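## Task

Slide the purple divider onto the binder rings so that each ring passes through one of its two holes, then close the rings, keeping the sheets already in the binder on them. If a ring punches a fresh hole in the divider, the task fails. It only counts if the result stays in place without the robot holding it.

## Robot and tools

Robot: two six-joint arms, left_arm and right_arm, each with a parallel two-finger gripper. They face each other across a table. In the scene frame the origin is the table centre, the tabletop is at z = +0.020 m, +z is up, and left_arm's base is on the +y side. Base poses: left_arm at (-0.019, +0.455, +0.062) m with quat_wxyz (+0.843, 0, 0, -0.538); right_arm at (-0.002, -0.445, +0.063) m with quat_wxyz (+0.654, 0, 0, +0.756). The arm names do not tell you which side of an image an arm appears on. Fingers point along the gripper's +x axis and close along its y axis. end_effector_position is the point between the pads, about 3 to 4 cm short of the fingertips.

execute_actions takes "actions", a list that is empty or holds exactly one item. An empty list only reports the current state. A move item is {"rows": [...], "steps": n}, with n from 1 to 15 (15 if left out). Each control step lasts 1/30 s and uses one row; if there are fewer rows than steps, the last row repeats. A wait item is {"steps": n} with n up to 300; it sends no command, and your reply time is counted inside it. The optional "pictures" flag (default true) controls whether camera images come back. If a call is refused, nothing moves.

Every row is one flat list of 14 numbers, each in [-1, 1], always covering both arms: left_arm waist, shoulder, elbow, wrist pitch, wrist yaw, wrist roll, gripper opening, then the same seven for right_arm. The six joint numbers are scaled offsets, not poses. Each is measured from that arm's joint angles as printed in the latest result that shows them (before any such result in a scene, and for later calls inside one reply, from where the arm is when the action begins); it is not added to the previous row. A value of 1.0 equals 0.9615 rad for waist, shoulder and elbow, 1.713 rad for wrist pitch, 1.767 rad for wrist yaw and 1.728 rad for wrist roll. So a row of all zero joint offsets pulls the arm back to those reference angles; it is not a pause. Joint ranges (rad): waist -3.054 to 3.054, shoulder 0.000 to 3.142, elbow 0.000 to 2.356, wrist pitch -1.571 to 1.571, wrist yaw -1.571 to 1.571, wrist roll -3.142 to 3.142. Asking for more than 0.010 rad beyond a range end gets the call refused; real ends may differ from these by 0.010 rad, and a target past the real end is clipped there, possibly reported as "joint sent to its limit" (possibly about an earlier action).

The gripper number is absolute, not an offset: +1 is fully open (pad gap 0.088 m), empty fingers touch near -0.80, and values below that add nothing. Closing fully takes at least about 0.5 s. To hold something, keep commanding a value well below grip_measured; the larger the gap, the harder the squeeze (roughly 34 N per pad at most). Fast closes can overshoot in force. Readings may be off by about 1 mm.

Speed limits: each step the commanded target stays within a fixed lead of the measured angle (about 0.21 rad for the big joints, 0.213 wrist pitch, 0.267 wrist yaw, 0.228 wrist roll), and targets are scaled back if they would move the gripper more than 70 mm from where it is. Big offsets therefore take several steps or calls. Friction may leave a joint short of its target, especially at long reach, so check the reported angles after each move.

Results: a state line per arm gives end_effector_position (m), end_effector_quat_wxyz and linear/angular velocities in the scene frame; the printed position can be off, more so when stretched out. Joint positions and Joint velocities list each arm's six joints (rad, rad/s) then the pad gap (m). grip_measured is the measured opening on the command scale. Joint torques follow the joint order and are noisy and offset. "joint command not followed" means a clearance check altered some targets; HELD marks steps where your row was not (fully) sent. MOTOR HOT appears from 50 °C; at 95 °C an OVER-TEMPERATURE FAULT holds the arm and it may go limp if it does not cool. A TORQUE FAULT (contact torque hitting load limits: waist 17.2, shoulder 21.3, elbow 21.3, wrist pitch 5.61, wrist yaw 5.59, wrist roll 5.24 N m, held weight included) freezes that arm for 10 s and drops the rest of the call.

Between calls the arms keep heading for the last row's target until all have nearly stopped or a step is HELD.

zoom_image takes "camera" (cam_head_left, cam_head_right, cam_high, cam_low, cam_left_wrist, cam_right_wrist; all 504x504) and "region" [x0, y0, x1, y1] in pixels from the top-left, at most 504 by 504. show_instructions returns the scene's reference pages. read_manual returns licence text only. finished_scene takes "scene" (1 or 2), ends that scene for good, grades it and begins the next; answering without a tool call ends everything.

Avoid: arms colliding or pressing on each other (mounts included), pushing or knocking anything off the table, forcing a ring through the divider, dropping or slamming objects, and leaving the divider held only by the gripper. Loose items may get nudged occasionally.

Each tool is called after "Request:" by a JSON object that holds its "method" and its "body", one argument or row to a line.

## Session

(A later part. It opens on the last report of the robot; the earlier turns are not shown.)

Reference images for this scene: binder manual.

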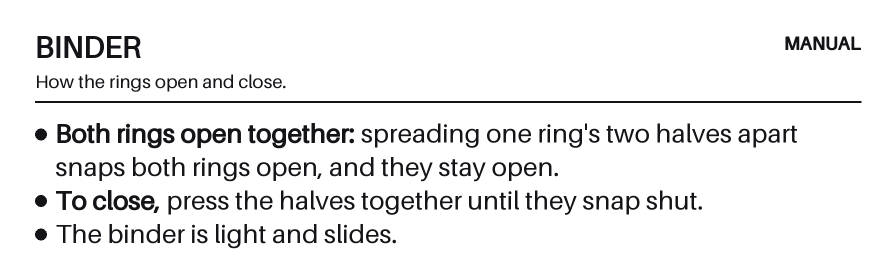

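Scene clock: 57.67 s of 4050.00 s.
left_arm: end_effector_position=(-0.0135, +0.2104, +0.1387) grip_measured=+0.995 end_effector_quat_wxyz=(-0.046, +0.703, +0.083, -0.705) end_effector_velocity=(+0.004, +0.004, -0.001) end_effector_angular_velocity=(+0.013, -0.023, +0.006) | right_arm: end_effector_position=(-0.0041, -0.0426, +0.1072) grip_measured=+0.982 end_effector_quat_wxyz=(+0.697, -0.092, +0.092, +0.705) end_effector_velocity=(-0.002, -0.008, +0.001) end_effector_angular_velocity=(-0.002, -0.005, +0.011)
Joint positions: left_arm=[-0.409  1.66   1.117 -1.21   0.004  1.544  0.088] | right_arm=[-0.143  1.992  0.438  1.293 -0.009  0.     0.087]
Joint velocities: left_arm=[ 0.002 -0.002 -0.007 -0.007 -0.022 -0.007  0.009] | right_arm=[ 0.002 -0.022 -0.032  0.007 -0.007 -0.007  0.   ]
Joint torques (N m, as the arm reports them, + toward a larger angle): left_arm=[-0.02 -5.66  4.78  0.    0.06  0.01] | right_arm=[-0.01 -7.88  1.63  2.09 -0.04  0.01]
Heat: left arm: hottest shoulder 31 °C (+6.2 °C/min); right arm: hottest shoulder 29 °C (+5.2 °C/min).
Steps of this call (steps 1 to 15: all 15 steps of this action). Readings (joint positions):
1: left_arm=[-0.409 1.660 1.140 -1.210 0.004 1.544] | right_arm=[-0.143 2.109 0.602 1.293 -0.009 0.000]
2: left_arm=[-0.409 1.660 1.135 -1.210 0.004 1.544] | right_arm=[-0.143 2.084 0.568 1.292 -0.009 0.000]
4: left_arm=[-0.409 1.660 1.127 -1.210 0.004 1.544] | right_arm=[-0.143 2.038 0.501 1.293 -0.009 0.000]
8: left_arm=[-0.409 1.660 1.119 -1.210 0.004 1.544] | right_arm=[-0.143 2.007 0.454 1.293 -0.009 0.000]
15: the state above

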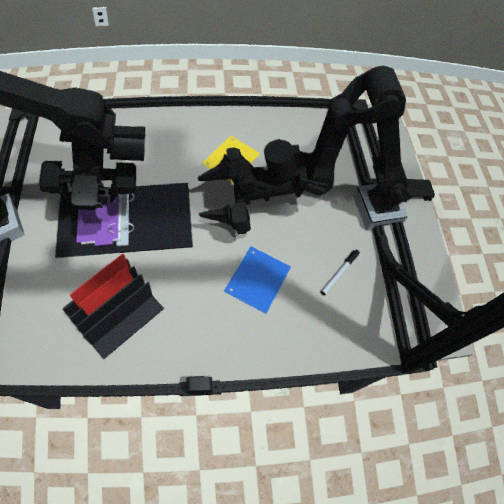

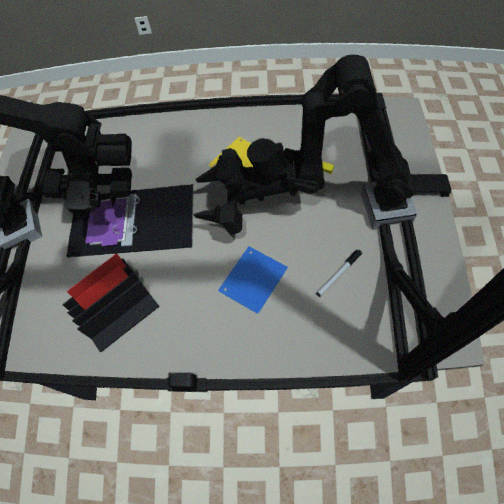

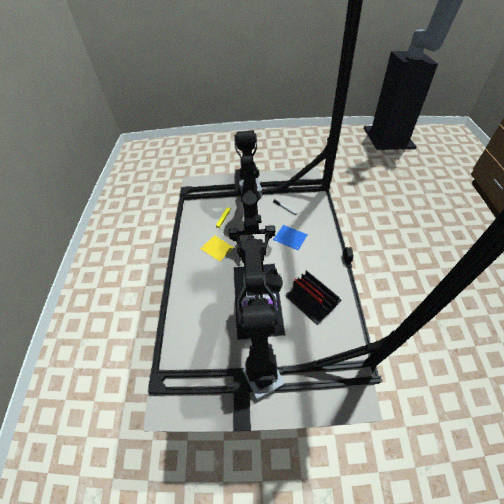

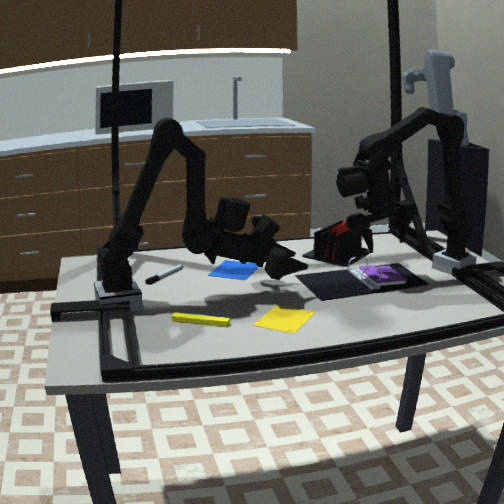

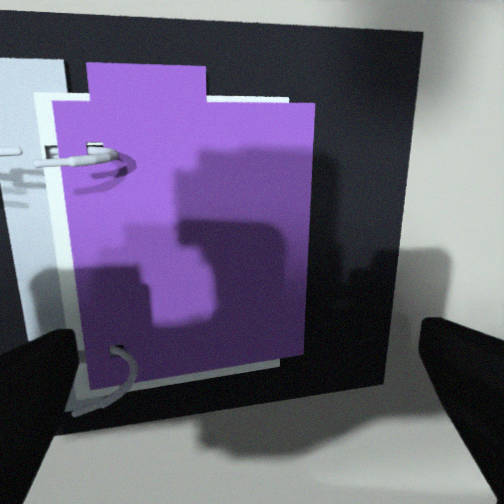

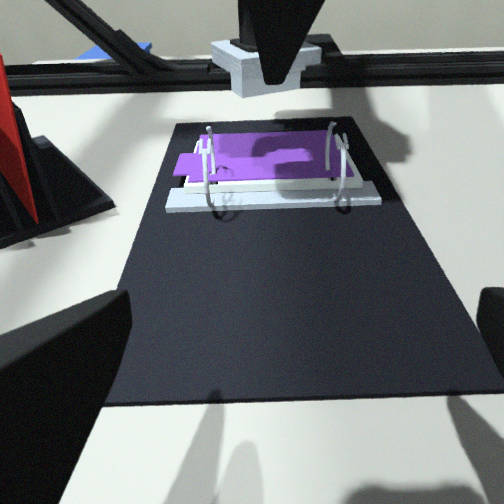

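Request:
{"method": "execute_actions", "body": {
  "actions": [
    {"rows":[[0.139,0,0,0.152,0,0.077,1,0,0,0,0,0,0,1]]}
  ],
  "pictures": false
}}

Request:
{"method": "execute_actions", "body": {
  "actions": [
    {"rows":[[0,0.08,-0.035,0.03,0,0,1,0,0,0,0,0,0,1],[0,0.08,-0.035,0.03,0,0,1,0,0,0,0,0,0,1],[0,0.08,-0.035,0.03,0,0,1,0,0,0,0,0,0,1],[0,0.16,-0.07,0.076,0,0,1,0,0,0,0,0,0,1]]}
  ],
  "pictures": false
}}

Request:
{"method": "execute_actions", "body": {
  "actions": [
    {"steps":8}
  ]
}}

Scene clock: 61.33 s of 4050.00 s.
left_arm: end_effector_position=(+0.0260, +0.1598, +0.1347) grip_measured=+1.000 end_effector_quat_wxyz=(+0.043, +0.708, -0.005, -0.705) end_effector_velocity=(+0.007, -0.013, +0.001) end_effector_angular_velocity=(-0.064, -0.019, -0.009) | right_arm: end_effector_position=(-0.0041, -0.0435, +0.1072) grip_measured=+0.982 end_effector_quat_wxyz=(+0.697, -0.092, +0.093, +0.705) end_effector_velocity=(-0.000, +0.000, -0.002) end_effector_angular_velocity=(-0.007, -0.005, +0.007)
Joint positions: left_arm=[-0.28   1.66   1.114 -0.957  0.005  1.671  0.088] | right_arm=[-0.143  1.99   0.435  1.293 -0.009  0.     0.087]
Joint velocities: left_arm=[ 0.012 -0.002 -0.002  0.066 -0.007  0.022  0.   ] | right_arm=[-0.002  0.002  0.002 -0.007 -0.007 -0.007 -0.   ]
Joint torques (N m, as the arm reports them, + toward a larger angle): left_arm=[ 0.33 -6.15  7.22  0.6   0.04  0.04] | right_arm=[ 0.   -6.05  2.8   2.05 -0.01  0.02]
Heat: left arm: hottest shoulder 31 °C (+5.1 °C/min); right arm: hottest shoulder 29 °C (+5.1 °C/min).
Steps of this call (steps 1 to 15: the robot went on to your last target; steps 16 to 90: nothing new was sent; then 0.17 s passed at rest; steps 91 to 105: all 15 steps of this action). Readings (joint positions):
91: left_arm=[-0.401 1.660 1.116 -1.191 0.009 1.565] | right_arm=[-0.143 1.990 0.435 1.293 -0.009 0.000]
92: left_arm=[-0.378 1.660 1.113 -1.138 0.010 1.592] | right_arm=[-0.143 1.990 0.435 1.293 -0.009 0.000]
94: left_arm=[-0.328 1.660 1.113 -1.048 0.006 1.625] | right_arm=[-0.143 1.990 0.435 1.293 -0.009 0.000]
98: left_arm=[-0.288 1.660 1.114 -0.986 0.005 1.657] | right_arm=[-0.143 1.990 0.435 1.293 -0.009 0.000]
105: the state above

Scene clock: 61.83 s of 4050.00 s.
left_arm: end_effector_position=(+0.0262, +0.1586, +0.0833) grip_measured=+1.000 end_effector_quat_wxyz=(+0.018, +0.705, +0.020, -0.709) end_effector_velocity=(-0.001, -0.001, -0.001) end_effector_angular_velocity=(-0.001, -0.008, -0.015) | right_arm: end_effector_position=(-0.0041, -0.0435, +0.1072) grip_measured=+0.982 end_effector_quat_wxyz=(+0.697, -0.092, +0.093, +0.705) end_effector_velocity=(-0.000, -0.000, -0.000) end_effector_angular_velocity=(+0.003, -0.005, +0.007)
Joint positions: left_arm=[-0.28   1.798  1.056 -0.833  0.005  1.672  0.088] | right_arm=[-0.143  1.99   0.435  1.293 -0.009  0.     0.087]
Joint velocities: left_arm=[-0.007  0.002 -0.002  0.007 -0.007  0.007  0.   ] | right_arm=[-0.002  0.002 -0.002  0.007 -0.007 -0.007 -0.   ]
Joint torques (N m, as the arm reports them, + toward a larger angle): left_arm=[-0.07 -5.17  4.86  0.45  0.06 -0.01] | right_arm=[-0.02 -6.4   2.47  2.04 -0.03  0.02]
Heat: left arm: hottest shoulder 31 °C (+5.0 °C/min); right arm: hottest shoulder 29 °C (+5.0 °C/min).
Steps of this call (steps 1 to 15: all 15 steps of this action). Readings (joint positions):
1: left_arm=[-0.280 1.664 1.113 -0.952 0.005 1.672] | right_arm=[-0.143 1.990 0.435 1.293 -0.009 0.000]
2: left_arm=[-0.280 1.670 1.112 -0.939 0.005 1.672] | right_arm=[-0.143 1.990 0.435 1.293 -0.009 0.000]
4: left_arm=[-0.280 1.697 1.106 -0.914 0.005 1.672] | right_arm=[-0.143 1.990 0.435 1.293 -0.009 0.000]
8: left_arm=[-0.280 1.773 1.073 -0.858 0.005 1.672] | right_arm=[-0.143 1.990 0.435 1.293 -0.009 0.000]
15: the state above

Scene clock: 62.10 s of 4050.00 s.
left_arm: end_effector_position=(+0.0263, +0.1581, +0.0830) grip_measured=+1.000 end_effector_quat_wxyz=(+0.019, +0.705, +0.019, -0.709) end_effector_velocity=(+0.001, -0.001, +0.002) end_effector_angular_velocity=(-0.011, -0.009, -0.010) | right_arm: end_effector_position=(-0.0041, -0.0435, +0.1072) grip_measured=+0.982 end_effector_quat_wxyz=(+0.697, -0.092, +0.093, +0.705) end_effector_velocity=(+0.002, -0.000, -0.000) end_effector_angular_velocity=(+0.003, -0.009, -0.008)
Joint positions: left_arm=[-0.28   1.798  1.056 -0.83   0.005  1.672  0.088] | right_arm=[-0.143  1.99   0.435  1.293 -0.009  0.     0.087]
Joint velocities: left_arm=[-0.002 -0.007 -0.002  0.007 -0.007  0.007  0.   ] | right_arm=[-0.002  0.002 -0.002  0.007  0.007 -0.007  0.   ]
Joint torques (N m, as the arm reports them, + toward a larger angle): left_arm=[-0.01 -5.16  4.71  0.5   0.07 -0.02] | right_arm=[ 0.01 -6.44  2.45  2.05 -0.03  0.02]
Heat: left arm: hottest shoulder 31 °C (+5.1 °C/min); right arm: hottest shoulder 29 °C (+5.1 °C/min).
Steps of this call (steps 1 to 8: the robot went on to your last target). Readings (joint positions):
1: left_arm=[-0.280 1.798 1.056 -0.832 0.005 1.672] | right_arm=[-0.143 1.990 0.435 1.293 -0.009 0.000]
2: left_arm=[-0.280 1.798 1.056 -0.832 0.005 1.672] | right_arm=[-0.143 1.990 0.435 1.293 -0.009 0.000]
4: left_arm=[-0.280 1.798 1.056 -0.831 0.005 1.672] | right_arm=[-0.143 1.990 0.435 1.293 -0.009 0.000]
8: the state above

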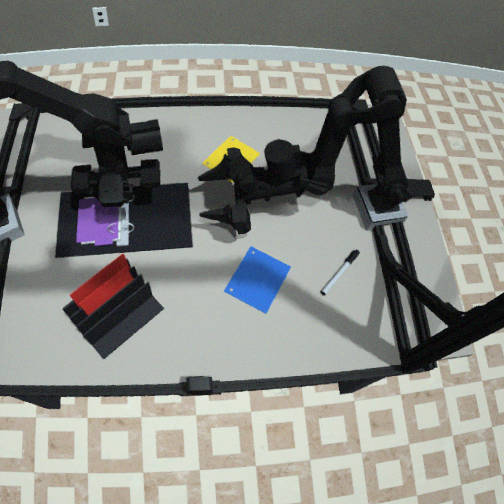

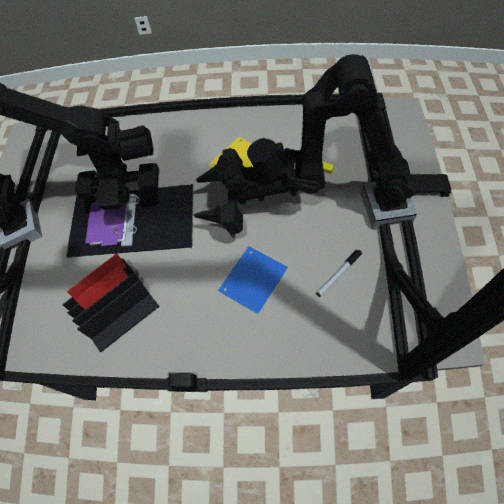

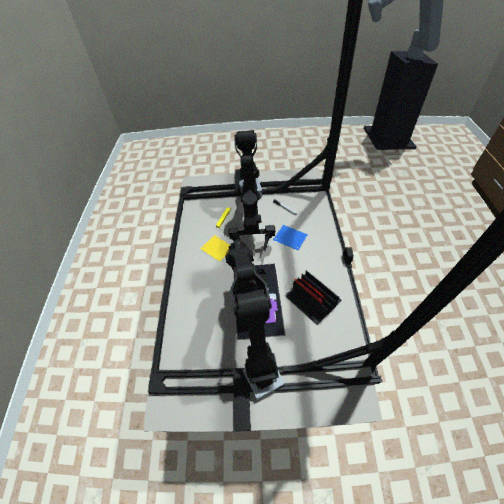

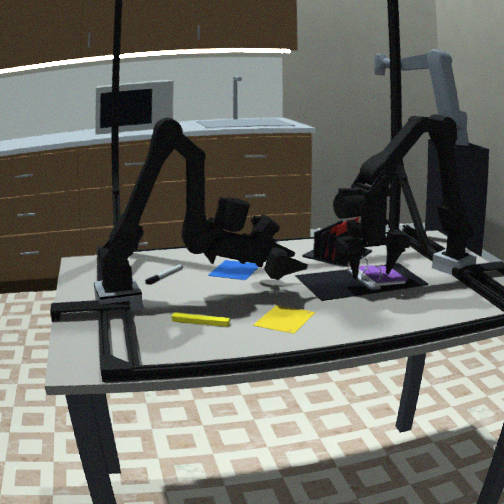

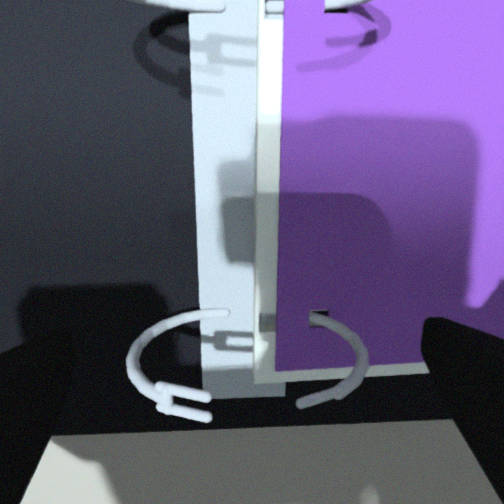

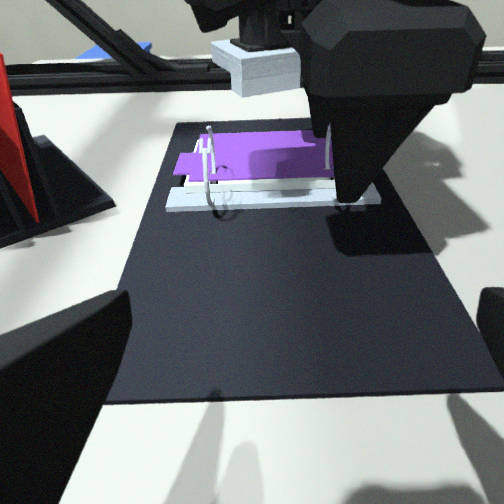

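Request:
{"method": "execute_actions", "body": {
  "actions": [
    {"rows":[[0.008,0.025,0,0.004,0,0,0.6,0,0,0,0,0,0,1],[0.008,0.025,0,0.004,0,0,0.6,0,0,0,0,0,0,1],[0.008,0.025,0,0.004,0,0,0.5,0,0,0,0,0,0,1],[0.008,0.025,0,0.004,0,0,0.5,0,0,0,0,0,0,1],[0.008,0.025,0,0.004,0,0,0.4,0,0,0,0,0,0,1],[0.008,0.025,0,0.004,0,0,0.3,0,0,0,0,0,0,1],[0.008,0.025,0,0.004,0,0,0.2,0,0,0,0,0,0,1],[0.008,0.025,0,0.004,0,0,0.1,0,0,0,0,0,0,1]]}
  ],
  "pictures": false
}}

Request:
{"method": "execute_actions", "body": {
  "actions": [
    {"rows":[[0,0,0,0,0,0,0.1,0,0,0,0,0,0,1],[0,0,0,0,0,0,0.1,0,0,0,0,0,0,1],[0,0,0,0,0,0,1,0,0,0,0,0,0,1]]}
  ]
}}

Scene clock: 65.00 s of 4050.00 s.
left_arm: end_effector_position=(+0.0278, +0.1573, +0.0795) grip_measured=+0.150 end_effector_quat_wxyz=(+0.019, +0.705, +0.023, -0.709) end_effector_velocity=(+0.001, -0.004, -0.001) end_effector_angular_velocity=(-0.016, -0.010, +0.005) | right_arm: end_effector_position=(-0.0041, -0.0435, +0.1072) grip_measured=+0.982 end_effector_quat_wxyz=(+0.697, -0.092, +0.093, +0.705) end_effector_velocity=(+0.004, -0.001, -0.001) end_effector_angular_velocity=(-0.007, +0.005, -0.016)
Joint positions: left_arm=[-0.275  1.812  1.058 -0.822  0.005  1.671  0.046] | right_arm=[-0.143  1.99   0.435  1.293 -0.009  0.     0.087]
Joint velocities: left_arm=[-0.002  0.002 -0.002  0.022 -0.007 -0.007 -0.   ] | right_arm=[-0.007 -0.002 -0.002 -0.007  0.007  0.007 -0.   ]
Joint torques (N m, as the arm reports them, + toward a larger angle): left_arm=[ 0.3  -5.67  5.71  0.26  0.1   0.04] | right_arm=[ 0.01 -6.37  2.44  2.04 -0.01  0.01]
Heat: left arm: hottest shoulder 31 °C (+5.0 °C/min); right arm: hottest shoulder 29 °C (+4.0 °C/min).
Steps of this call (steps 1 to 15: the robot went on to your last target; steps 16 to 72: nothing new was sent; steps 73 to 87: all 15 steps of this action). Readings (joint positions):
73: left_arm=[-0.280 1.800 1.056 -0.829 0.005 1.672] | right_arm=[-0.143 1.990 0.435 1.293 -0.009 0.000]
74: left_arm=[-0.279 1.801 1.056 -0.828 0.005 1.672] | right_arm=[-0.143 1.990 0.435 1.293 -0.009 0.000]
76: left_arm=[-0.278 1.803 1.056 -0.827 0.005 1.672] | right_arm=[-0.143 1.990 0.435 1.293 -0.009 0.000]
80: left_arm=[-0.276 1.807 1.056 -0.824 0.005 1.672] | right_arm=[-0.143 1.990 0.435 1.293 -0.009 0.000]
87: the state above

Scene clock: 65.50 s of 4050.00 s.
left_arm: end_effector_position=(+0.0279, +0.1573, +0.0795) grip_measured=+0.991 end_effector_quat_wxyz=(+0.019, +0.705, +0.023, -0.709) end_effector_velocity=(+0.001, +0.002, +0.000) end_effector_angular_velocity=(+0.008, -0.006, +0.010) | right_arm: end_effector_position=(-0.0041, -0.0435, +0.1071) grip_measured=+0.982 end_effector_quat_wxyz=(+0.697, -0.092, +0.093, +0.705) end_effector_velocity=(-0.000, +0.000, +0.000) end_effector_angular_velocity=(-0.002, -0.005, +0.007)
Joint positions: left_arm=[-0.275  1.812  1.058 -0.822  0.005  1.671  0.088] | right_arm=[-0.143  1.99   0.435  1.293 -0.009  0.     0.087]
Joint velocities: left_arm=[ 0.002 -0.002 -0.002 -0.007 -0.007 -0.007  0.011] | right_arm=[-0.002 -0.002  0.002 -0.007 -0.007 -0.007 -0.   ]
Joint torques (N m, as the arm reports them, + toward a larger angle): left_arm=[-0.06 -6.69  5.97  0.32  0.07  0.  ] | right_arm=[ 0.1  -6.4   2.49  2.03 -0.05  0.01]
Heat: left arm: hottest shoulder 31 °C (+4.0 °C/min); right arm: hottest shoulder 29 °C (+4.0 °C/min).
Steps of this call (steps 1 to 15: all 15 steps of this action). Readings (joint positions):
1: left_arm=[-0.275 1.812 1.058 -0.822 0.005 1.671] | right_arm=[-0.143 1.990 0.435 1.293 -0.009 0.000]
2: left_arm=[-0.275 1.812 1.058 -0.822 0.005 1.671] | right_arm=[-0.143 1.990 0.435 1.293 -0.009 0.000]
4: left_arm=[-0.275 1.812 1.058 -0.822 0.005 1.671] | right_arm=[-0.143 1.990 0.435 1.293 -0.009 0.000]
8: left_arm=[-0.275 1.812 1.058 -0.822 0.005 1.671] | right_arm=[-0.143 1.990 0.435 1.293 -0.009 0.000]
15: the state above

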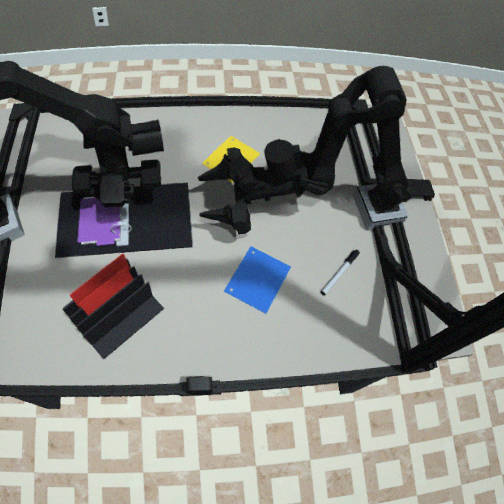

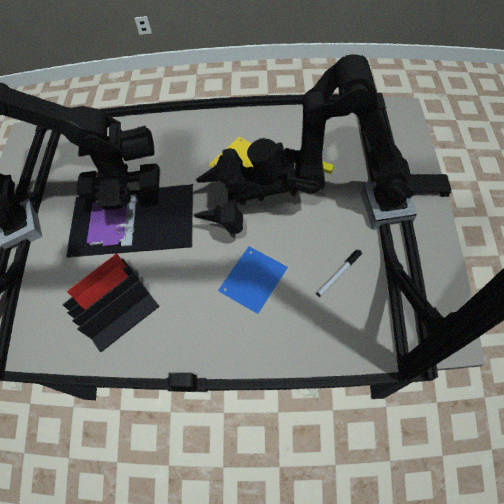

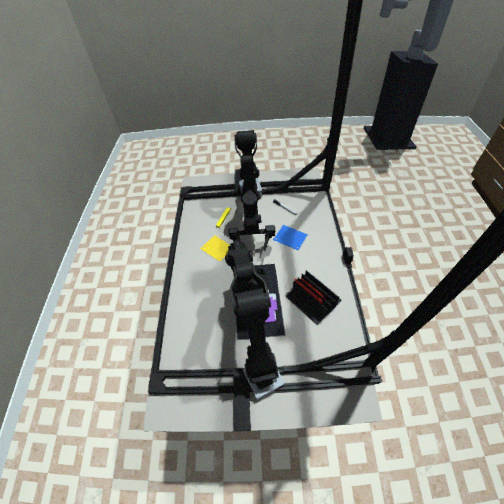

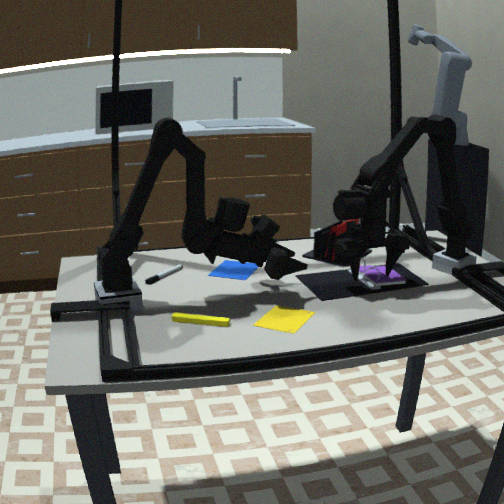

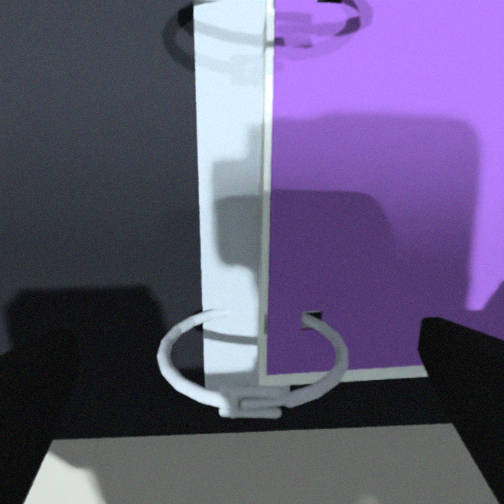

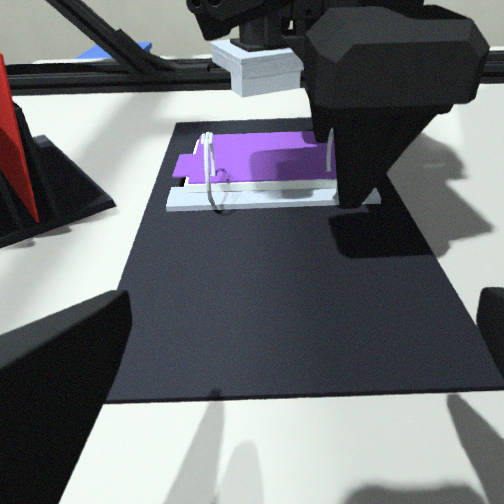

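Request:
{"method": "finished_scene", "body": {
  "scene": 2
}}

The scene is finished: the task was done.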